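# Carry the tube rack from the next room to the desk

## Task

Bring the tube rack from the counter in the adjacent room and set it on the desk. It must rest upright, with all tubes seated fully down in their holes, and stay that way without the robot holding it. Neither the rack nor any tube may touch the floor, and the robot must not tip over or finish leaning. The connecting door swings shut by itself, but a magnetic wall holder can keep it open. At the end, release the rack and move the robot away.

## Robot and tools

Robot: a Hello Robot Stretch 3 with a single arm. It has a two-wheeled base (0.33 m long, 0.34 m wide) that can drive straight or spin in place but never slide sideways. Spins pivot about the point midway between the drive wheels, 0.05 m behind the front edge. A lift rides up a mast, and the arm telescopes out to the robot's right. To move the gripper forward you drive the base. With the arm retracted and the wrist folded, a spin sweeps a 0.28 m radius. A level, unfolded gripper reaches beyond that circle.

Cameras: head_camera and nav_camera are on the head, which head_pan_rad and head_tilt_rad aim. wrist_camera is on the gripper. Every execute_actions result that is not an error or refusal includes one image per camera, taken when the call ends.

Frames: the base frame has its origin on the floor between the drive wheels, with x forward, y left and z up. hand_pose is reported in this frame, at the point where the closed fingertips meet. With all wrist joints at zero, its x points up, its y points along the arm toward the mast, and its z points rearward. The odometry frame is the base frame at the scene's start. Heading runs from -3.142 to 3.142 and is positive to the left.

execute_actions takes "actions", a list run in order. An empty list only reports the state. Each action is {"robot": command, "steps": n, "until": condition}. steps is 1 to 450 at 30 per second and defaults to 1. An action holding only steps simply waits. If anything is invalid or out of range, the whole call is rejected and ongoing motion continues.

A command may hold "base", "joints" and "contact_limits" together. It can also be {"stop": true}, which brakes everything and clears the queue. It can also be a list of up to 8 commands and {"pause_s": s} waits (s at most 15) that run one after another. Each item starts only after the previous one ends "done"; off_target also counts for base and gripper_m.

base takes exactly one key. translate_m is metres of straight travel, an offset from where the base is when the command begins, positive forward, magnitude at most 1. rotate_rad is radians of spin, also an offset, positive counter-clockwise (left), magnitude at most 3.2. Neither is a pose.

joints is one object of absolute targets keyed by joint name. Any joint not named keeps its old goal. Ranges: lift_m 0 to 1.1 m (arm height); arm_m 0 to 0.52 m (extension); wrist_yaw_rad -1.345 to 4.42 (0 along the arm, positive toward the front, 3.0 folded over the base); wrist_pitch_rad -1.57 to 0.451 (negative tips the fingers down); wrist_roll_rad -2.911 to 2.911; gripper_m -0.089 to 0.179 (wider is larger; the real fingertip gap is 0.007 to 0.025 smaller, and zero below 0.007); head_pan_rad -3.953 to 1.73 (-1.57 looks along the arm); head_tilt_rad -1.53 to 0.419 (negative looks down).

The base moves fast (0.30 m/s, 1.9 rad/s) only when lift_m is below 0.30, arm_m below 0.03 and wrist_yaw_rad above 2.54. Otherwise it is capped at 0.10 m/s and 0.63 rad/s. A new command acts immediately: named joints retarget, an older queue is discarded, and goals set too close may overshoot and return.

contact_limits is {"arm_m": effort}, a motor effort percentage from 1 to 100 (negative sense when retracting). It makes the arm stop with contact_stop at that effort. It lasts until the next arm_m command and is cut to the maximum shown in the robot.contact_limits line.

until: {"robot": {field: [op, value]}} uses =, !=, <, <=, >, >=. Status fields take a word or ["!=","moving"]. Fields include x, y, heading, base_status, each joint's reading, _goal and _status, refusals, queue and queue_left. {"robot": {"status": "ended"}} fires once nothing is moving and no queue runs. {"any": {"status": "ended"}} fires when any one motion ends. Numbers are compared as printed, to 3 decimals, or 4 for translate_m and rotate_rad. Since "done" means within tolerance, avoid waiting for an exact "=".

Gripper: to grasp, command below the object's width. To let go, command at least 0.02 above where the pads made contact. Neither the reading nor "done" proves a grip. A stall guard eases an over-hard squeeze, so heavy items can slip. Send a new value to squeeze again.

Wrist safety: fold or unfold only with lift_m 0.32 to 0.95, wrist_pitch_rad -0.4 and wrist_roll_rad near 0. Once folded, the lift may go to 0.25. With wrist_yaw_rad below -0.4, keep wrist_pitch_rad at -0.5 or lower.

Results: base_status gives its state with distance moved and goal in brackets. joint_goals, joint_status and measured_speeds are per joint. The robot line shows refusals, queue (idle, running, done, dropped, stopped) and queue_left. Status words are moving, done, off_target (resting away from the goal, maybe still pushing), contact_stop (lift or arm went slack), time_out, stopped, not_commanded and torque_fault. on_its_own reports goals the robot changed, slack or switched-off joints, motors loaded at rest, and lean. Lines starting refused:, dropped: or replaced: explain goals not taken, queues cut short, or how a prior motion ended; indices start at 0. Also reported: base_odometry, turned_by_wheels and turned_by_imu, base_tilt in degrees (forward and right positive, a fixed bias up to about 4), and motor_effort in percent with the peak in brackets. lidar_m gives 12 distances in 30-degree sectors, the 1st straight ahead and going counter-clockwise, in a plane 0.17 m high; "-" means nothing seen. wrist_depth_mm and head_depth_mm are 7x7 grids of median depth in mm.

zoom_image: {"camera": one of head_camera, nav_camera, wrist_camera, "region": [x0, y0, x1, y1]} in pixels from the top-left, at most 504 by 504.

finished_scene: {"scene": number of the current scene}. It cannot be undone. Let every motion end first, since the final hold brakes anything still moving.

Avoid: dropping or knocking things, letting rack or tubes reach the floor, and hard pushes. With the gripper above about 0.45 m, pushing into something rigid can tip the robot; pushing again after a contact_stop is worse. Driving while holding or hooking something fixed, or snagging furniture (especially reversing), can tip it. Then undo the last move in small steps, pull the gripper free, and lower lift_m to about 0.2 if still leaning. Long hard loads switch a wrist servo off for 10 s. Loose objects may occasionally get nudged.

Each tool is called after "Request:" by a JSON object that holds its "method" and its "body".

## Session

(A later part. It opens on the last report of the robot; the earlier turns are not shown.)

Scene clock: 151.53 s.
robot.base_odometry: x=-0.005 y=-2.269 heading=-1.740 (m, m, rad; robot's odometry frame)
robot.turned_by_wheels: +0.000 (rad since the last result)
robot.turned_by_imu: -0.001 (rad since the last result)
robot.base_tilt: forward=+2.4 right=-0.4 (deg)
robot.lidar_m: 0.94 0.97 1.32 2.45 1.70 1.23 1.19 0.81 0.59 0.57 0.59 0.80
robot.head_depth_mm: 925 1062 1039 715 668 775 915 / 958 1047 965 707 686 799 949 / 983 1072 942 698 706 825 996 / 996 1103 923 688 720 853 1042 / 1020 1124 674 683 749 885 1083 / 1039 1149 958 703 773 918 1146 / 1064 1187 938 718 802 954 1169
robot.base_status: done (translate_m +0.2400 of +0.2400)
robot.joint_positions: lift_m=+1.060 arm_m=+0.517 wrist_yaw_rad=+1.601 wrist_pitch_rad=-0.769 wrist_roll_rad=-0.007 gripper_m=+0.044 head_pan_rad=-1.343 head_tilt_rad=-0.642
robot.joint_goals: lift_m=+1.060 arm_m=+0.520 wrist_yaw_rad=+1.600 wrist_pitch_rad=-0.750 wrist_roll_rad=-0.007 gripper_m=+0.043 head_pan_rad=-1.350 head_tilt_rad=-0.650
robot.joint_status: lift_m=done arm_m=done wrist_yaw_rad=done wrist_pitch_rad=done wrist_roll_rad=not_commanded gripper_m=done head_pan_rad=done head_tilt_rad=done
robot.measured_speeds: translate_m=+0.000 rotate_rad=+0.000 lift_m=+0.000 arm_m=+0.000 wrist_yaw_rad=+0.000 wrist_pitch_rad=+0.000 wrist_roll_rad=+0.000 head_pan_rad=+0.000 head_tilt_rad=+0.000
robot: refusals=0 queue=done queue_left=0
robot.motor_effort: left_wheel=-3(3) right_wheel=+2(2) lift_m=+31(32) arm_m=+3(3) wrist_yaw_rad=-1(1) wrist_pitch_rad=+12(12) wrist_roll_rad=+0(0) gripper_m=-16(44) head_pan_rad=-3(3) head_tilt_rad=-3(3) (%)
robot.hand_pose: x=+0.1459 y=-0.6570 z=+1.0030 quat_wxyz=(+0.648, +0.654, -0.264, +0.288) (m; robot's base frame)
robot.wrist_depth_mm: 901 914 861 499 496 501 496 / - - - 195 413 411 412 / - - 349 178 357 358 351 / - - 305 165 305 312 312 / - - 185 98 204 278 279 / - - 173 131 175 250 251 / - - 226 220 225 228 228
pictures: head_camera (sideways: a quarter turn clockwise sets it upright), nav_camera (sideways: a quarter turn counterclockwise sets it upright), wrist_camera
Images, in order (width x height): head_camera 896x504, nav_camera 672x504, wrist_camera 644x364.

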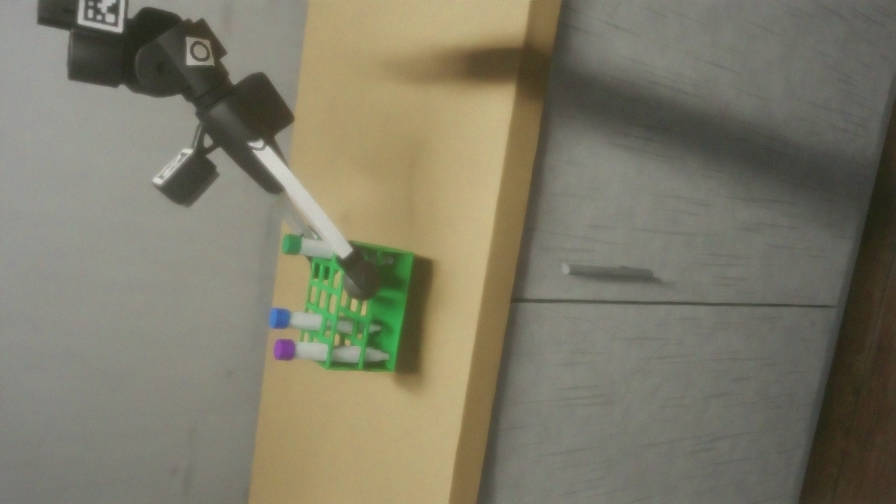

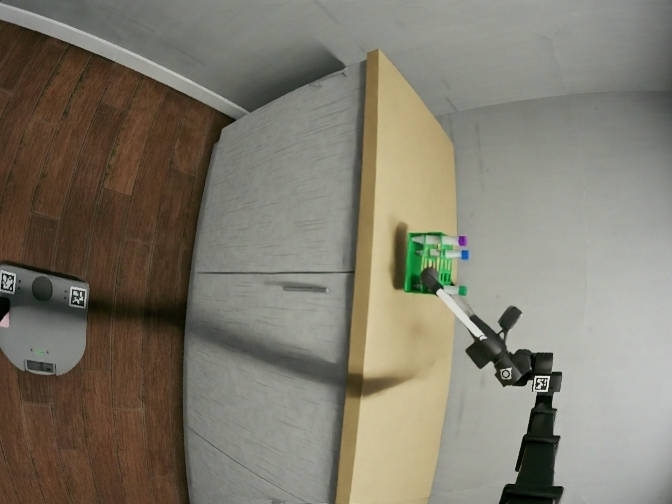

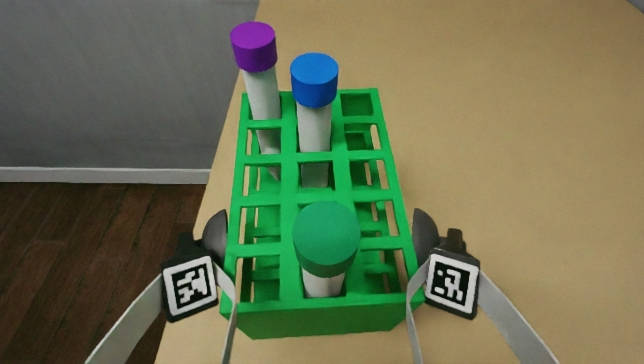

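Request:
{"method": "execute_actions", "body": {"actions": [{"robot":[{"joints":{"arm_m":0.0,"head_pan_rad":0,"head_tilt_rad":-0.7}},{"base":{"rotate_rad":1.575},"joints":{"lift_m":0.92,"wrist_yaw_rad":1.57}},{"base":{"translate_m":1.0}},{"base":{"translate_m":0.9}},{"base":{"rotate_rad":1.571}}],"steps":450,"until":{"robot":{"status":"ended"}}},{"steps":450,"until":{"robot":{"status":"ended"}}},{"steps":200,"until":{"robot":{"status":"ended"}}}]}}

Scene clock: 191.40 s.
robot.base_odometry: x=+1.869 y=-2.582 heading=+1.405 (m, m, rad; robot's odometry frame)
robot.turned_by_wheels: +3.146 (rad since the last result)
robot.turned_by_imu: +3.153 (rad since the last result)
robot.base_tilt: forward=+2.4 right=-0.5 (deg)
robot.lidar_m: 2.57 1.25 1.69 2.45 1.33 0.96 0.92 0.95 0.72 0.69 0.62 0.76
robot.head_depth_mm: 1797 1779 1254 1256 1264 1286 391 / 2518 2503 2443 2160 1631 1429 376 / 3327 3701 3099 2213 1757 1434 1220 / 3300 3763 3004 2175 1726 1428 1215 / 3322 3752 2906 2161 1719 1408 1205 / 3298 3726 2935 2145 1697 1399 1191 / 3285 3640 2581 1479 1598 1399 1187
robot.base_status: done (rotate_rad +1.5708 of +1.5710)
robot.joint_positions: lift_m=+0.920 arm_m=+0.000 wrist_yaw_rad=+1.571 wrist_pitch_rad=-0.770 wrist_roll_rad=-0.007 gripper_m=+0.044 head_pan_rad=-0.007 head_tilt_rad=-0.692
robot.joint_goals: lift_m=+0.920 arm_m=+0.000 wrist_yaw_rad=+1.570 wrist_pitch_rad=-0.750 wrist_roll_rad=-0.007 gripper_m=+0.043 head_pan_rad=+0.000 head_tilt_rad=-0.700
robot.joint_status: lift_m=done arm_m=done wrist_yaw_rad=done wrist_pitch_rad=done wrist_roll_rad=not_commanded gripper_m=done head_pan_rad=done head_tilt_rad=done
robot.measured_speeds: translate_m=+0.000 rotate_rad=+0.000 lift_m=+0.000 arm_m=+0.000 wrist_yaw_rad=+0.000 wrist_pitch_rad=+0.000 wrist_roll_rad=+0.000 head_pan_rad=+0.000 head_tilt_rad=+0.000
robot: refusals=0 queue=done queue_left=0
robot.motor_effort: left_wheel=-4(10) right_wheel=+2(6) lift_m=+23(31) arm_m=-2(2) wrist_yaw_rad=-1(0) wrist_pitch_rad=+12(12) wrist_roll_rad=+0(0) gripper_m=-17(17) head_pan_rad=+2(36) head_tilt_rad=-3(8) (%)
robot.hand_pose: x=+0.1458 y=-0.1454 z=+0.8632 quat_wxyz=(+0.652, +0.650, -0.273, +0.278) (m; robot's base frame)
robot.wrist_depth_mm: - - - - - 667 461 / - - - 196 - 703 468 / - - - 177 - 688 477 / - - - 166 - 701 481 / - - 186 98 203 715 509 / - - 173 131 175 702 625 / 960 940 979 914 942 918 670
pictures: head_camera (sideways: a quarter turn clockwise sets it upright), nav_camera (sideways: a quarter turn counterclockwise sets it upright), wrist_camera
Images, in order (width x height): head_camera 896x504, nav_camera 672x504, wrist_camera 644x364.

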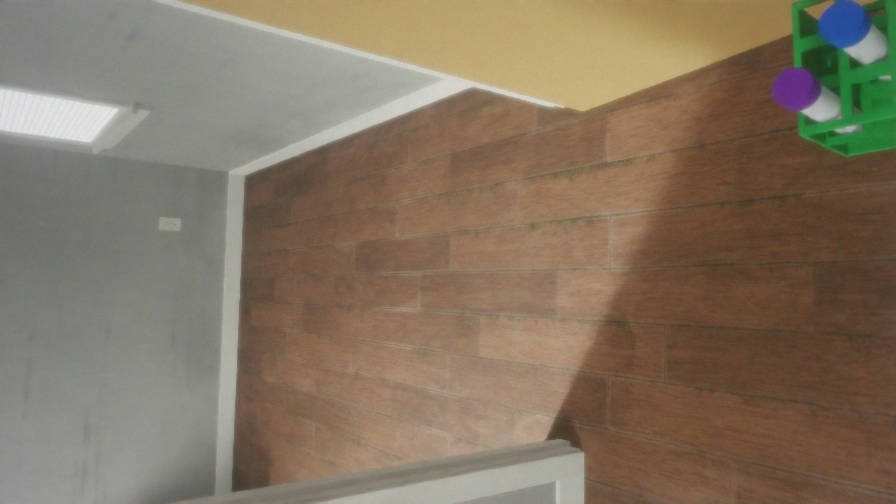

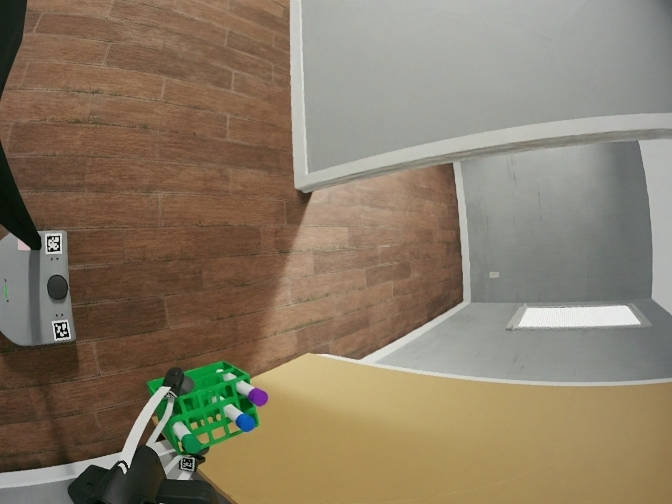

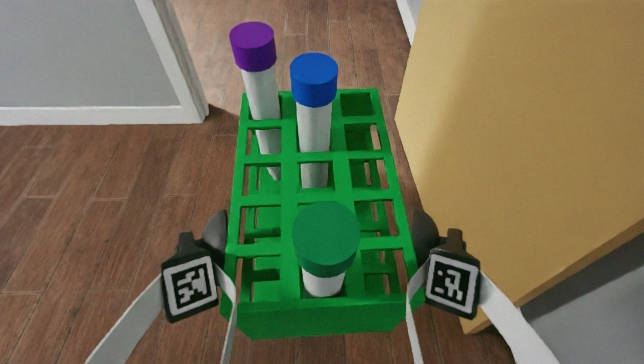

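Request:
{"method": "execute_actions", "body": {"actions": [{"robot":[{"base":{"translate_m":1.0},"joints":{"head_tilt_rad":-0.5}},{"base":{"translate_m":1.0}},{"base":{"translate_m":0.45},"joints":{"head_pan_rad":0.9}}],"steps":450,"until":{"robot":{"status":"ended"}}},{"steps":450,"until":{"robot":{"status":"ended"}}}]}}

Scene clock: 222.73 s.
robot.base_odometry: x=+2.273 y=-0.165 heading=+1.405 (m, m, rad; robot's odometry frame)
robot.turned_by_wheels: +0.000 (rad since the last result)
robot.turned_by_imu: +0.001 (rad since the last result)
robot.base_tilt: forward=+2.5 right=-0.5 (deg)
robot.lidar_m: 1.41 1.46 1.66 3.08 1.58 1.18 2.09 0.96 0.70 0.68 0.70 0.96
robot.head_depth_mm: 1365 1447 1518 1619 1716 1679 1364 / 1490 1586 1676 1767 1893 1664 1358 / 1642 1756 1879 2000 2064 1662 1347 / 1802 1962 2035 2312 2112 1649 1352 / 2037 2234 2228 2436 1989 1639 1347 / 2376 2578 2164 2646 2090 1625 1327 / 2720 2958 2114 2741 2077 1613 1323
robot.base_status: done (translate_m +0.4500 of +0.4500)
robot.joint_positions: lift_m=+0.920 arm_m=+0.000 wrist_yaw_rad=+1.571 wrist_pitch_rad=-0.770 wrist_roll_rad=-0.007 gripper_m=+0.044 head_pan_rad=+0.893 head_tilt_rad=-0.507
robot.joint_goals: lift_m=+0.920 arm_m=+0.000 wrist_yaw_rad=+1.570 wrist_pitch_rad=-0.750 wrist_roll_rad=-0.007 gripper_m=+0.043 head_pan_rad=+0.900 head_tilt_rad=-0.500
robot.joint_status: lift_m=done arm_m=done wrist_yaw_rad=done wrist_pitch_rad=done wrist_roll_rad=not_commanded gripper_m=done head_pan_rad=done head_tilt_rad=done
robot.measured_speeds: translate_m=+0.000 rotate_rad=+0.000 lift_m=+0.000 arm_m=+0.000 wrist_yaw_rad=+0.000 wrist_pitch_rad=+0.000 wrist_roll_rad=+0.000 head_pan_rad=+0.000 head_tilt_rad=+0.000
robot: refusals=0 queue=done queue_left=0
robot.motor_effort: left_wheel=-4(6) right_wheel=+2(6) lift_m=+23(23) arm_m=-2(2) wrist_yaw_rad=-1(1) wrist_pitch_rad=+12(12) wrist_roll_rad=+0(0) gripper_m=-17(17) head_pan_rad=+3(37) head_tilt_rad=+3(15) (%)
robot.hand_pose: x=+0.1458 y=-0.1454 z=+0.8632 quat_wxyz=(+0.652, +0.650, -0.273, +0.278) (m; robot's base frame)
robot.wrist_depth_mm: - - - - - 952 626 / - - - 194 - 953 643 / - - - 177 - 975 634 / - - - 166 - 954 648 / - - 186 98 205 977 629 / - - 172 131 175 923 645 / 969 - 955 932 953 962 644
pictures: head_camera (sideways: a quarter turn clockwise sets it upright), nav_camera (sideways: a quarter turn counterclockwise sets it upright), wrist_camera
Images, in order (width x height): head_camera 896x504, nav_camera 672x504, wrist_camera 644x364.

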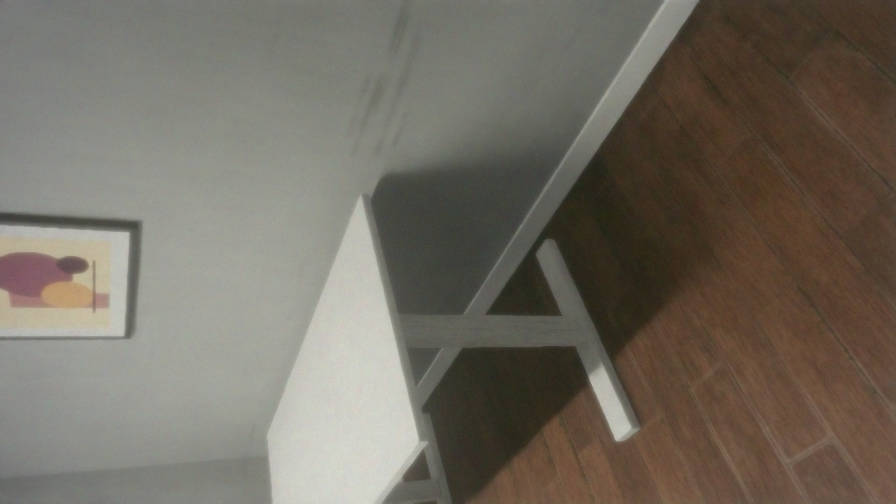

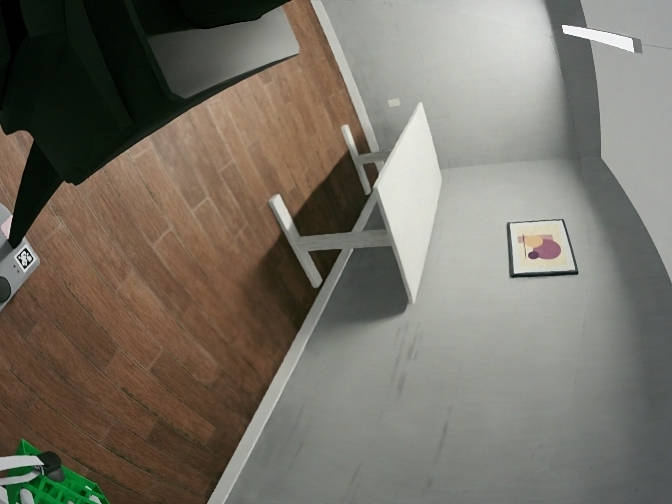

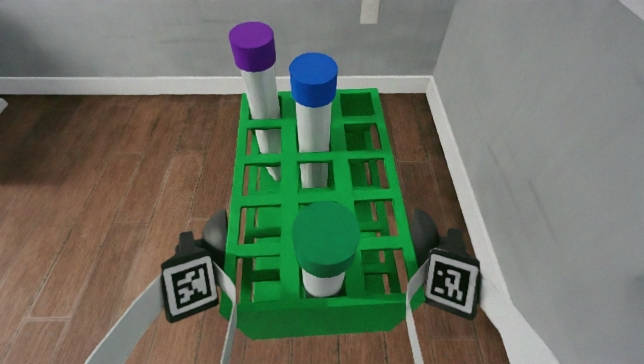

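Request:
{"method": "execute_actions", "body": {"actions": [{"robot":[{"base":{"translate_m":0.15}},{"base":{"rotate_rad":1.571},"joints":{"head_pan_rad":-0.9,"head_tilt_rad":-0.8,"lift_m":0.98}},{"base":{"translate_m":1.0}},{"base":{"translate_m":0.6}}],"steps":450,"until":{"robot":{"status":"ended"}}},{"steps":450,"until":{"robot":{"status":"ended"}}}]}}

Scene clock: 251.40 s.
robot.base_odometry: x=+0.719 y=+0.246 heading=+2.976 (m, m, rad; robot's odometry frame)
robot.turned_by_wheels: +1.571 (rad since the last result)
robot.turned_by_imu: +1.575 (rad since the last result)
robot.base_tilt: forward=+2.6 right=-0.5 (deg)
robot.lidar_m: 1.50 1.56 1.33 1.27 1.32 2.36 2.26 1.78 0.80 0.79 1.30 1.30
robot.head_depth_mm: 1095 1203 1131 867 710 644 - / 1170 1288 1111 858 721 - - / 1244 1365 1093 856 737 - - / 1344 1431 1080 850 1503 362 1146 / 1448 1466 1070 862 1590 360 352 / 1585 1464 1055 918 1559 359 1084 / 1560 1615 1047 1818 1537 355 1140
robot.base_status: done (translate_m +0.6000 of +0.6000)
robot.joint_positions: lift_m=+0.980 arm_m=+0.000 wrist_yaw_rad=+1.571 wrist_pitch_rad=-0.771 wrist_roll_rad=-0.007 gripper_m=+0.044 head_pan_rad=-0.893 head_tilt_rad=-0.790
robot.joint_goals: lift_m=+0.980 arm_m=+0.000 wrist_yaw_rad=+1.570 wrist_pitch_rad=-0.750 wrist_roll_rad=-0.007 gripper_m=+0.043 head_pan_rad=-0.900 head_tilt_rad=-0.800
robot.joint_status: lift_m=done arm_m=done wrist_yaw_rad=done wrist_pitch_rad=done wrist_roll_rad=not_commanded gripper_m=done head_pan_rad=done head_tilt_rad=done
robot.measured_speeds: translate_m=+0.000 rotate_rad=+0.000 lift_m=+0.000 arm_m=+0.000 wrist_yaw_rad=+0.000 wrist_pitch_rad=+0.000 wrist_roll_rad=+0.000 head_pan_rad=+0.000 head_tilt_rad=+0.000
robot: refusals=0 queue=done queue_left=0
robot.motor_effort: left_wheel=-4(10) right_wheel=+3(6) lift_m=+31(32) arm_m=-2(2) wrist_yaw_rad=-1(1) wrist_pitch_rad=+13(13) wrist_roll_rad=+0(0) gripper_m=-17(17) head_pan_rad=-3(38) head_tilt_rad=-3(19) (%)
robot.hand_pose: x=+0.1456 y=-0.1454 z=+0.9226 quat_wxyz=(+0.653, +0.650, -0.272, +0.277) (m; robot's base frame)
robot.wrist_depth_mm: - - - - - 724 717 / - - - 193 - 611 602 / - - - 178 - 551 518 / - - - 165 - - 451 / - - 186 98 204 - 406 / - - 172 132 176 - 375 / - - - 974 976 - 347
pictures: head_camera (sideways: a quarter turn clockwise sets it upright), nav_camera (sideways: a quarter turn counterclockwise sets it upright), wrist_camera
Images, in order (width x height): head_camera 896x504, nav_camera 672x504, wrist_camera 644x364.

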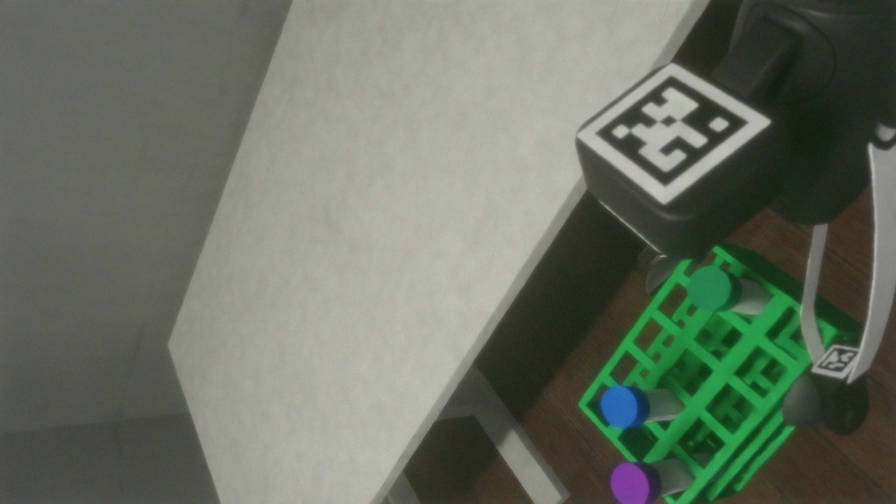

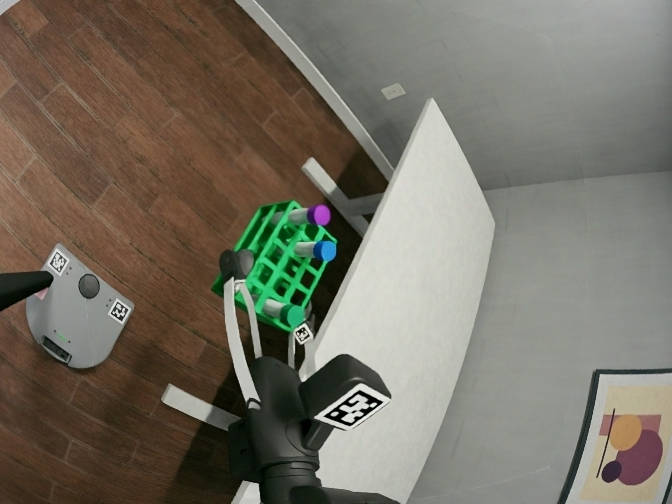

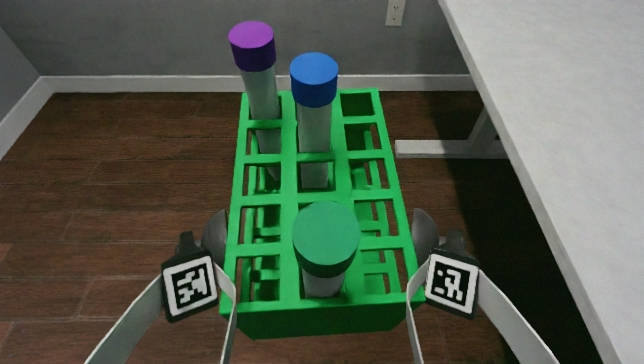

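Request:
{"method": "execute_actions", "body": {"actions": [{"robot":[{"joints":{"arm_m":0.5,"head_pan_rad":-1.3,"head_tilt_rad":-0.75}},{"joints":{"lift_m":0.86}}],"steps":450,"until":{"robot":{"status":"ended"}}}]}}

Scene clock: 262.23 s.
robot.base_odometry: x=+0.719 y=+0.246 heading=+2.976 (m, m, rad; robot's odometry frame)
robot.turned_by_wheels: +0.000 (rad since the last result)
robot.turned_by_imu: -0.003 (rad since the last result)
robot.base_tilt: forward=+2.5 right=-0.4 (deg)
robot.lidar_m: 1.50 1.56 1.32 1.28 1.32 2.35 2.26 1.78 0.80 0.79 1.29 1.29
robot.head_depth_mm: 1014 1099 1099 910 733 1307 1202 / 1038 1148 1247 898 728 1288 1172 / 1060 1177 1229 866 722 1338 1189 / 1082 1218 1160 805 716 1366 1175 / 1115 1256 1140 798 726 1350 1168 / 1151 1306 1124 864 747 1343 1163 / 1180 1330 1111 858 761 1334 1158
robot.base_status: done (translate_m +0.6000 of +0.6000)
robot.joint_positions: lift_m=+0.860 arm_m=+0.500 wrist_yaw_rad=+1.570 wrist_pitch_rad=-0.771 wrist_roll_rad=-0.007 gripper_m=+0.044 head_pan_rad=-1.293 head_tilt_rad=-0.754
robot.joint_goals: lift_m=+0.860 arm_m=+0.500 wrist_yaw_rad=+1.570 wrist_pitch_rad=-0.750 wrist_roll_rad=-0.007 gripper_m=+0.043 head_pan_rad=-1.300 head_tilt_rad=-0.750
robot.joint_status: lift_m=done arm_m=done wrist_yaw_rad=done wrist_pitch_rad=done wrist_roll_rad=not_commanded gripper_m=done head_pan_rad=done head_tilt_rad=done
robot.measured_speeds: translate_m=+0.000 rotate_rad=+0.000 lift_m=+0.000 arm_m=+0.000 wrist_yaw_rad=+0.000 wrist_pitch_rad=+0.000 wrist_roll_rad=+0.000 head_pan_rad=+0.000 head_tilt_rad=+0.000
robot: refusals=0 queue=done queue_left=0
robot.motor_effort: left_wheel=-5(5) right_wheel=+2(3) lift_m=+23(31) arm_m=+3(3) wrist_yaw_rad=+1(1) wrist_pitch_rad=+13(13) wrist_roll_rad=+0(0) gripper_m=-17(17) head_pan_rad=-3(25) head_tilt_rad=+1(6) (%)
robot.hand_pose: x=+0.1456 y=-0.6450 z=+0.8030 quat_wxyz=(+0.653, +0.650, -0.273, +0.277) (m; robot's base frame)
robot.wrist_depth_mm: - - 480 467 476 472 470 / - - 378 146 397 397 391 / - 356 326 177 340 340 337 / - 303 288 165 295 298 301 / - 272 185 98 205 269 265 / 254 243 173 132 176 240 241 / 223 221 217 212 215 219 219
pictures: head_camera (sideways: a quarter turn clockwise sets it upright), nav_camera (sideways: a quarter turn counterclockwise sets it upright), wrist_camera
Images, in order (width x height): head_camera 896x504, nav_camera 672x504, wrist_camera 644x364.

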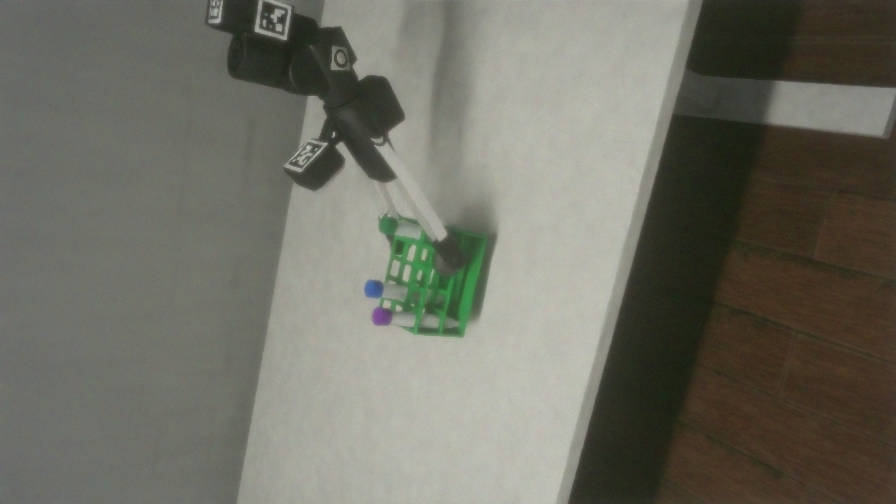

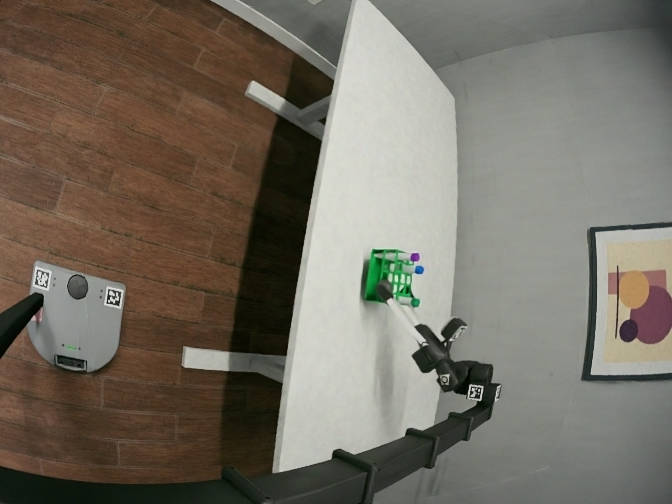

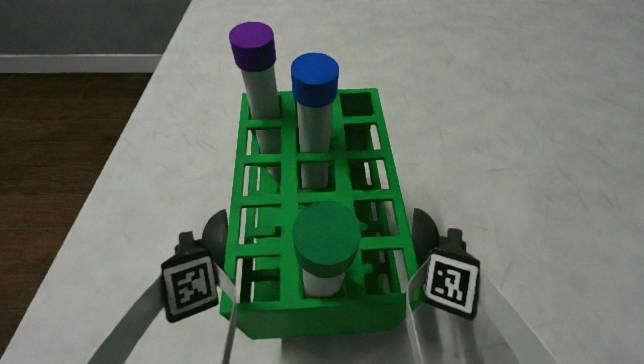

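Request:
{"method": "execute_actions", "body": {"actions": [{"robot":{"joints":{"lift_m":0.836}},"steps":150,"until":{"robot":{"status":"ended"}}}]}}

Scene clock: 265.13 s.
robot.base_odometry: x=+0.719 y=+0.246 heading=+2.976 (m, m, rad; robot's odometry frame)
robot.turned_by_wheels: +0.000 (rad since the last result)
robot.turned_by_imu: -0.001 (rad since the last result)
robot.base_tilt: forward=+2.4 right=-0.4 (deg)
robot.lidar_m: 1.50 1.56 1.33 1.28 1.32 2.36 2.26 1.78 0.80 0.79 1.30 1.30
robot.head_depth_mm: 1017 1111 1112 910 733 1295 1202 / 1041 1152 1237 873 731 1286 1174 / 1058 1185 1225 860 722 1338 1182 / 1087 1221 1159 806 716 1371 1174 / 1119 1259 1136 801 730 1361 1176 / 1155 1294 1128 869 747 1351 1163 / 1172 1325 1111 859 763 1341 1155
robot.base_status: done (translate_m +0.6000 of +0.6000)
robot.joint_positions: lift_m=+0.836 arm_m=+0.500 wrist_yaw_rad=+1.570 wrist_pitch_rad=-0.771 wrist_roll_rad=-0.007 gripper_m=+0.044 head_pan_rad=-1.293 head_tilt_rad=-0.754
robot.joint_goals: lift_m=+0.836 arm_m=+0.500 wrist_yaw_rad=+1.570 wrist_pitch_rad=-0.750 wrist_roll_rad=-0.007 gripper_m=+0.043 head_pan_rad=-1.300 head_tilt_rad=-0.750
robot.joint_status: lift_m=done arm_m=done wrist_yaw_rad=done wrist_pitch_rad=done wrist_roll_rad=not_commanded gripper_m=done head_pan_rad=done head_tilt_rad=done
robot.measured_speeds: translate_m=+0.000 rotate_rad=+0.000 lift_m=+0.000 arm_m=+0.000 wrist_yaw_rad=+0.000 wrist_pitch_rad=+0.000 wrist_roll_rad=+0.000 head_pan_rad=+0.000 head_tilt_rad=+0.000
robot: refusals=0 queue=done queue_left=0
robot.motor_effort: left_wheel=-4(4) right_wheel=+2(2) lift_m=+23(23) arm_m=+3(3) wrist_yaw_rad=+0(0) wrist_pitch_rad=+13(13) wrist_roll_rad=+0(0) gripper_m=-17(17) head_pan_rad=-3(3) head_tilt_rad=+2(1) (%)
robot.hand_pose: x=+0.1456 y=-0.6450 z=+0.7790 quat_wxyz=(+0.653, +0.650, -0.273, +0.277) (m; robot's base frame)
robot.wrist_depth_mm: - - 422 429 419 420 416 / - 383 338 147 356 354 354 / - 309 292 177 307 306 305 / - 271 259 165 262 268 269 / 253 241 185 98 205 240 239 / 219 221 172 131 177 217 215 / 198 199 195 191 194 197 197
pictures: head_camera (sideways: a quarter turn clockwise sets it upright), nav_camera (sideways: a quarter turn counterclockwise sets it upright), wrist_camera
Images, in order (width x height): head_camera 896x504, nav_camera 672x504, wrist_camera 644x364.

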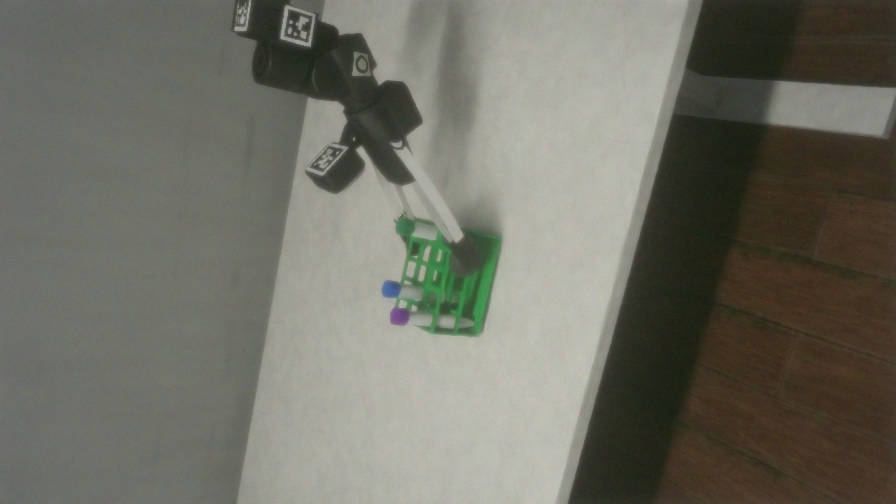

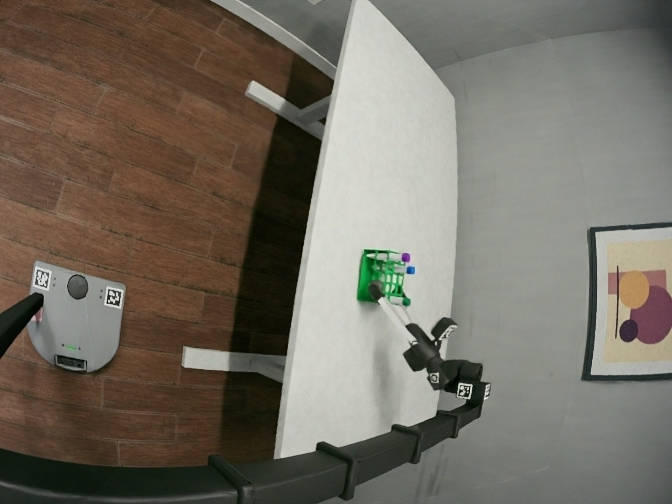

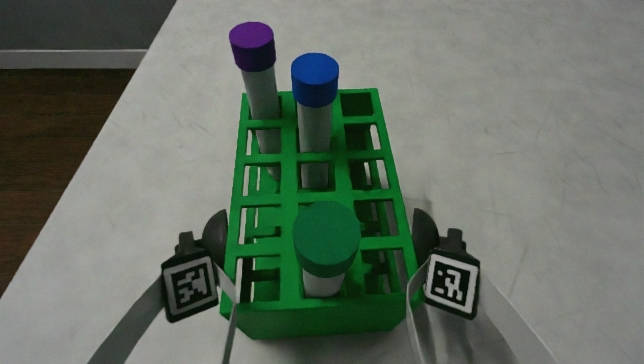

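Request:
{"method": "execute_actions", "body": {"actions": [{"robot":[{"joints":{"lift_m":0.83}},{"joints":{"gripper_m":0.07}},{"joints":{"gripper_m":0.14}},{"joints":{"lift_m":0.95}}],"steps":300,"until":{"robot":{"status":"ended"}}}]}}

Scene clock: 271.67 s.
robot.base_odometry: x=+0.719 y=+0.246 heading=+2.976 (m, m, rad; robot's odometry frame)
robot.turned_by_wheels: +0.000 (rad since the last result)
robot.turned_by_imu: -0.002 (rad since the last result)
robot.base_tilt: forward=+2.5 right=-0.4 (deg)
robot.lidar_m: 1.50 1.55 1.33 1.27 1.32 2.36 2.26 1.78 0.80 0.79 1.30 1.30
robot.head_depth_mm: 1012 - 1154 913 733 1300 1204 / 1036 1149 1095 899 727 1292 1169 / 1062 1170 1169 891 719 1349 1197 / 1089 1231 1184 819 717 1360 1181 / 1114 1258 1139 818 733 1353 1168 / 1152 1296 1120 865 745 1350 1162 / 1185 1330 1110 857 761 1338 1156
robot.base_status: done (translate_m +0.6000 of +0.6000)
robot.joint_positions: lift_m=+0.950 arm_m=+0.500 wrist_yaw_rad=+1.570 wrist_pitch_rad=-0.766 wrist_roll_rad=-0.007 gripper_m=+0.140 head_pan_rad=-1.293 head_tilt_rad=-0.754
robot.joint_goals: lift_m=+0.950 arm_m=+0.500 wrist_yaw_rad=+1.570 wrist_pitch_rad=-0.750 wrist_roll_rad=-0.007 gripper_m=+0.140 head_pan_rad=-1.300 head_tilt_rad=-0.750
robot.joint_status: lift_m=done arm_m=done wrist_yaw_rad=done wrist_pitch_rad=done wrist_roll_rad=not_commanded gripper_m=done head_pan_rad=done head_tilt_rad=done
robot.measured_speeds: translate_m=+0.000 rotate_rad=+0.000 lift_m=+0.000 arm_m=+0.000 wrist_yaw_rad=+0.000 wrist_pitch_rad=+0.000 wrist_roll_rad=+0.000 head_pan_rad=+0.000 head_tilt_rad=+0.000
robot: refusals=0 queue=done queue_left=0
robot.motor_effort: left_wheel=-4(5) right_wheel=+2(2) lift_m=+31(30) arm_m=+3(3) wrist_yaw_rad=+0(1) wrist_pitch_rad=+10(13) wrist_roll_rad=+0(0) gripper_m=+1(84) head_pan_rad=-3(3) head_tilt_rad=+2(1) (%)
robot.hand_pose: x=+0.1465 y=-0.6450 z=+0.8935 quat_wxyz=(+0.652, +0.649, -0.275, +0.279) (m; robot's base frame)
robot.wrist_depth_mm: - - 706 669 662 666 661 / - - 568 553 560 545 557 / - - 473 475 475 475 471 / - - 422 419 415 412 418 / - - 373 279 374 378 370 / - - 333 301 337 - 335 / - 306 304 238 307 305 304
pictures: head_camera (sideways: a quarter turn clockwise sets it upright), nav_camera (sideways: a quarter turn counterclockwise sets it upright), wrist_camera
Images, in order (width x height): head_camera 896x504, nav_camera 672x504, wrist_camera 644x364.

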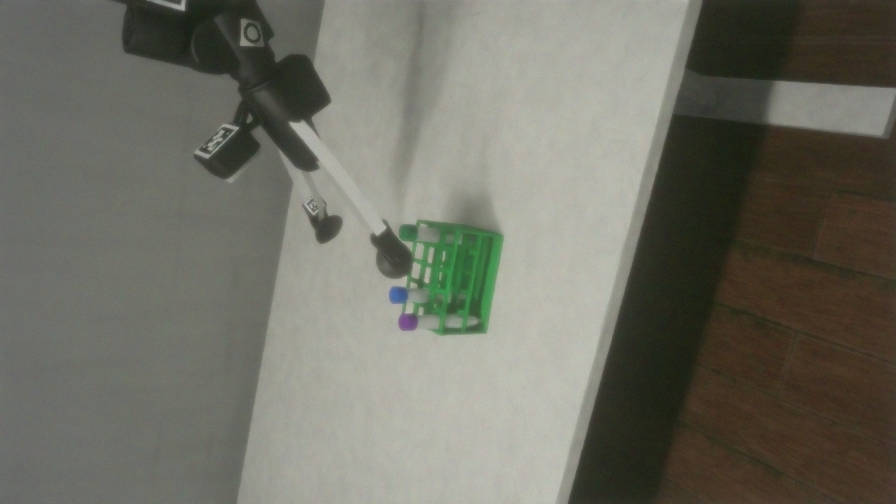

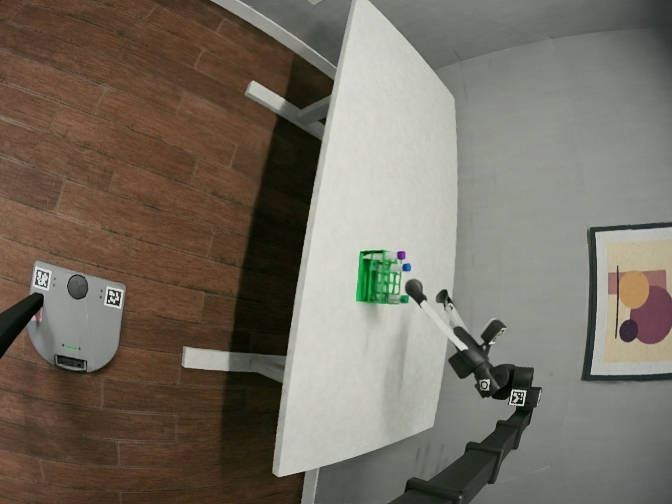

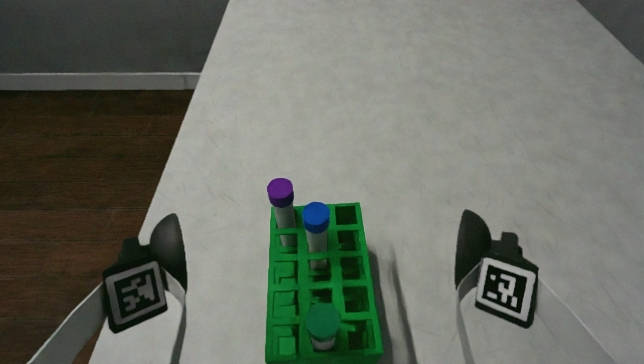

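Request:
{"method": "execute_actions", "body": {"actions": [{"robot":[{"joints":{"gripper_m":0.0},"base":{"translate_m":0.04}},{"joints":{"lift_m":0.925,"head_pan_rad":-1.45,"head_tilt_rad":-0.7}}],"steps":300,"until":{"robot":{"status":"ended"}}}]}}

Request:
{"method": "zoom_image", "body": {"camera": "head_camera", "region": [250,180,550,440]}}

Scene clock: 279.80 s.
robot.base_odometry: x=+0.680 y=+0.253 heading=+2.976 (m, m, rad; robot's odometry frame)
robot.turned_by_wheels: +0.000 (rad since the last result)
robot.turned_by_imu: -0.002 (rad since the last result)
robot.base_tilt: forward=+2.3 right=-0.5 (deg)
robot.lidar_m: 1.46 1.52 1.32 1.27 1.32 2.39 2.30 1.78 0.80 0.80 1.29 1.27
robot.head_depth_mm: 1019 1103 - 958 765 686 1229 / 1028 1105 1244 964 762 1288 1205 / 1037 1136 1215 951 756 1325 1208 / 1057 1174 1262 946 749 1338 1202 / 1063 1182 1257 810 743 1336 1193 / 1074 1196 1248 921 736 1351 1189 / 1087 1216 1228 912 731 1350 1187
robot.base_status: done (translate_m +0.0400 of +0.0400)
robot.joint_positions: lift_m=+0.925 arm_m=+0.500 wrist_yaw_rad=+1.570 wrist_pitch_rad=-0.766 wrist_roll_rad=-0.007 gripper_m=+0.000 head_pan_rad=-1.443 head_tilt_rad=-0.705
robot.joint_goals: lift_m=+0.925 arm_m=+0.500 wrist_yaw_rad=+1.570 wrist_pitch_rad=-0.750 wrist_roll_rad=-0.007 gripper_m=+0.000 head_pan_rad=-1.450 head_tilt_rad=-0.700
robot.joint_status: lift_m=done arm_m=done wrist_yaw_rad=done wrist_pitch_rad=done wrist_roll_rad=not_commanded gripper_m=done head_pan_rad=done head_tilt_rad=done
robot.measured_speeds: translate_m=+0.000 rotate_rad=+0.000 lift_m=+0.000 arm_m=+0.000 wrist_yaw_rad=+0.000 wrist_pitch_rad=+0.000 wrist_roll_rad=+0.000 head_pan_rad=+0.000 head_tilt_rad=+0.000
robot: refusals=0 queue=done queue_left=0
robot.motor_effort: left_wheel=-4(5) right_wheel=+2(6) lift_m=+22(30) arm_m=+3(3) wrist_yaw_rad=+0(0) wrist_pitch_rad=+10(10) wrist_roll_rad=+0(0) gripper_m=-2(79) head_pan_rad=-3(15) head_tilt_rad=+2(6) (%)
robot.hand_pose: x=+0.1466 y=-0.6450 z=+0.8689 quat_wxyz=(+0.652, +0.649, -0.275, +0.279) (m; robot's base frame)
robot.wrist_depth_mm: - - 647 619 604 604 604 / - - 514 515 519 508 510 / - - 445 439 444 438 434 / - - 388 385 385 387 382 / - 356 343 354 340 343 340 / - 312 315 - 308 308 310 / - 280 278 239 277 280 279
pictures: head_camera (sideways: a quarter turn clockwise sets it upright), nav_camera (sideways: a quarter turn counterclockwise sets it upright), wrist_camera
Images, in order (width x height): head_camera 896x504, nav_camera 672x504, wrist_camera 644x364.

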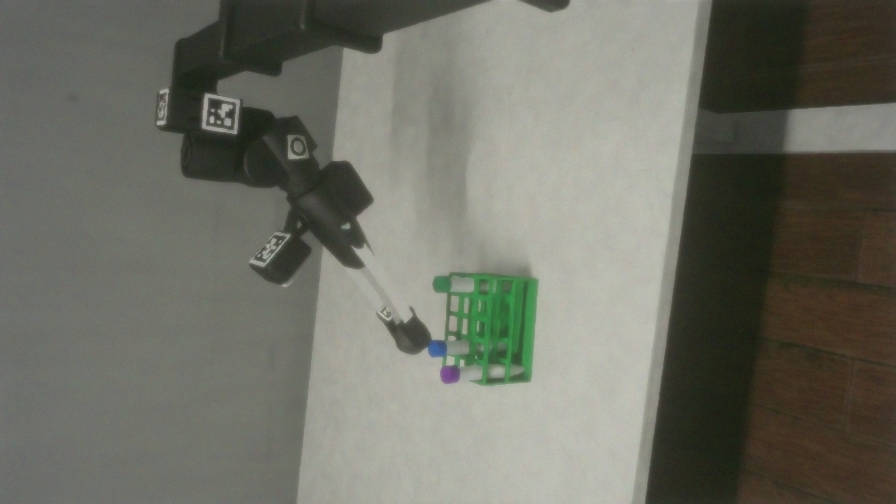

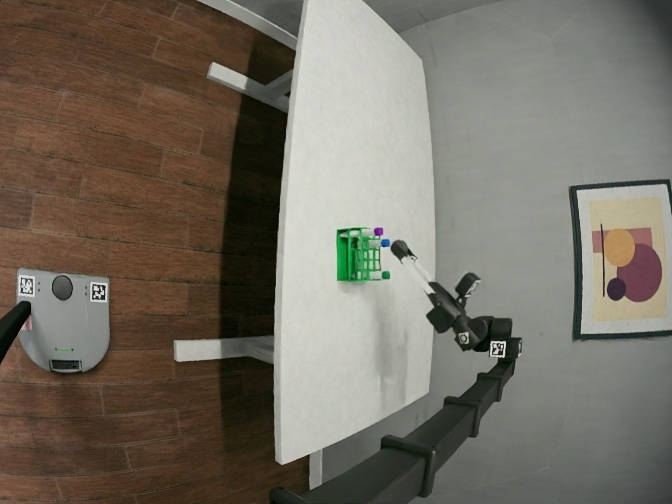

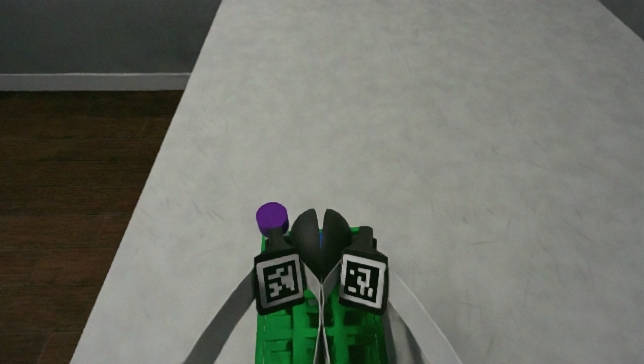

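Region (250, 180, 550, 440) of head_camera's 896x504 image, scaled by 1.680, with more detail than that image has; it fills the top 437 rows of this view, and the rest is white.

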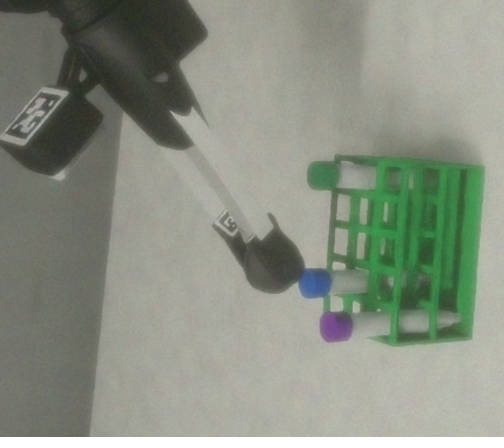

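Request:
{"method": "execute_actions", "body": {"actions": [{"robot":[{"base":{"translate_m":0.011}},{"joints":{"lift_m":0.91}}],"steps":300,"until":{"robot":{"status":"ended"}}}]}}

Request:
{"method": "zoom_image", "body": {"camera": "head_camera", "region": [300,230,550,440]}}

Scene clock: 286.90 s.
robot.base_odometry: x=+0.669 y=+0.255 heading=+2.976 (m, m, rad; robot's odometry frame)
robot.turned_by_wheels: +0.000 (rad since the last result)
robot.turned_by_imu: -0.002 (rad since the last result)
robot.base_tilt: forward=+2.4 right=-0.5 (deg)
robot.lidar_m: 1.45 1.51 1.32 1.27 1.32 2.41 2.32 1.78 0.80 0.83 1.30 1.26
robot.head_depth_mm: 1020 1115 - 934 764 686 1220 / 1031 1114 1238 969 759 1285 1193 / 1034 1143 1240 956 754 1318 1209 / 1053 1174 1252 944 746 1346 1210 / 1065 1188 1261 813 744 1339 1198 / 1068 1200 1238 921 737 1355 1197 / 1082 1217 1226 916 732 1352 1182
robot.base_status: done (translate_m +0.0110 of +0.0110)
robot.joint_positions: lift_m=+0.910 arm_m=+0.500 wrist_yaw_rad=+1.569 wrist_pitch_rad=-0.741 wrist_roll_rad=-0.007 gripper_m=+0.000 head_pan_rad=-1.443 head_tilt_rad=-0.705
robot.joint_goals: lift_m=+0.910 arm_m=+0.500 wrist_yaw_rad=+1.570 wrist_pitch_rad=-0.750 wrist_roll_rad=-0.007 gripper_m=+0.000 head_pan_rad=-1.450 head_tilt_rad=-0.700
robot.joint_status: lift_m=done arm_m=done wrist_yaw_rad=done wrist_pitch_rad=done wrist_roll_rad=not_commanded gripper_m=done head_pan_rad=done head_tilt_rad=done
robot.measured_speeds: translate_m=+0.000 rotate_rad=+0.000 lift_m=+0.000 arm_m=+0.000 wrist_yaw_rad=+0.000 wrist_pitch_rad=+0.000 wrist_roll_rad=+0.000 head_pan_rad=+0.000 head_tilt_rad=+0.000
robot: refusals=0 queue=done queue_left=0
robot.motor_effort: left_wheel=-7(8) right_wheel=+6(6) lift_m=+18(22) arm_m=+2(3) wrist_yaw_rad=+1(1) wrist_pitch_rad=-5(10) wrist_roll_rad=+0(0) gripper_m=-2(2) head_pan_rad=-3(3) head_tilt_rad=+1(2) (%)
robot.hand_pose: x=+0.1514 y=-0.6452 z=+0.8583 quat_wxyz=(+0.649, +0.646, -0.283, +0.286) (m; robot's base frame)
robot.wrist_depth_mm: - - 659 633 619 618 614 / - - 519 512 511 517 520 / - - 439 433 437 430 432 / - - 380 382 381 381 380 / - 345 338 344 341 335 335 / - 303 301 - 301 299 299 / 960 273 265 208 268 272 272
pictures: head_camera (sideways: a quarter turn clockwise sets it upright), nav_camera (sideways: a quarter turn counterclockwise sets it upright), wrist_camera
Images, in order (width x height): head_camera 896x504, nav_camera 672x504, wrist_camera 644x364.

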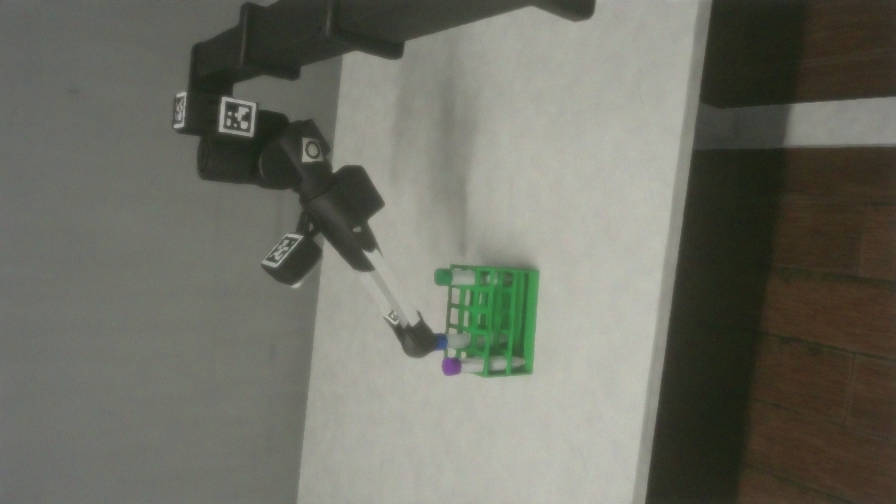

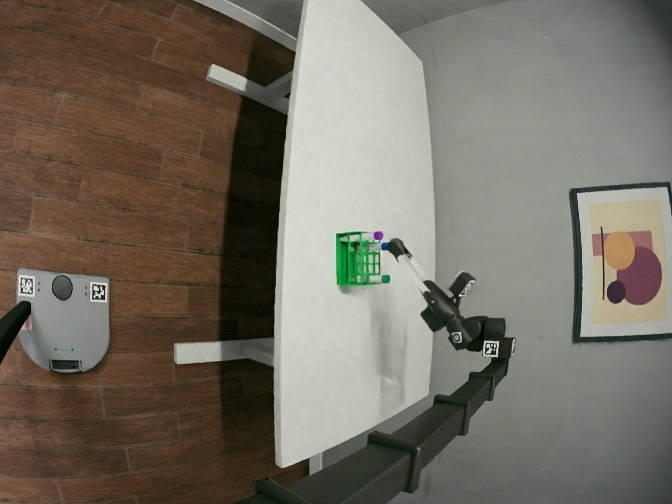

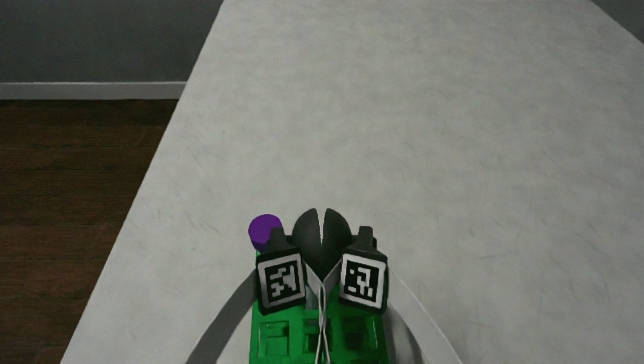

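Region (300, 230, 550, 440) of head_camera's 896x504 image, scaled by 2.016, with more detail than that image has; it fills the top 423 rows of this view, and the rest is white.

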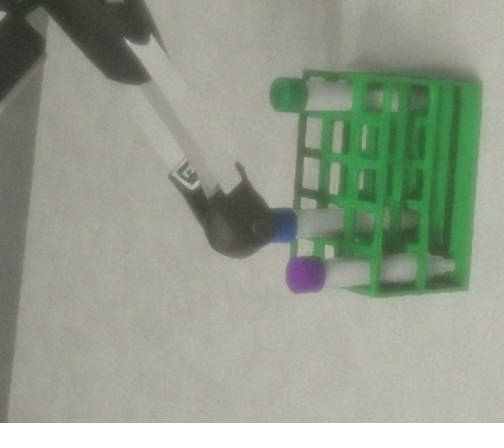

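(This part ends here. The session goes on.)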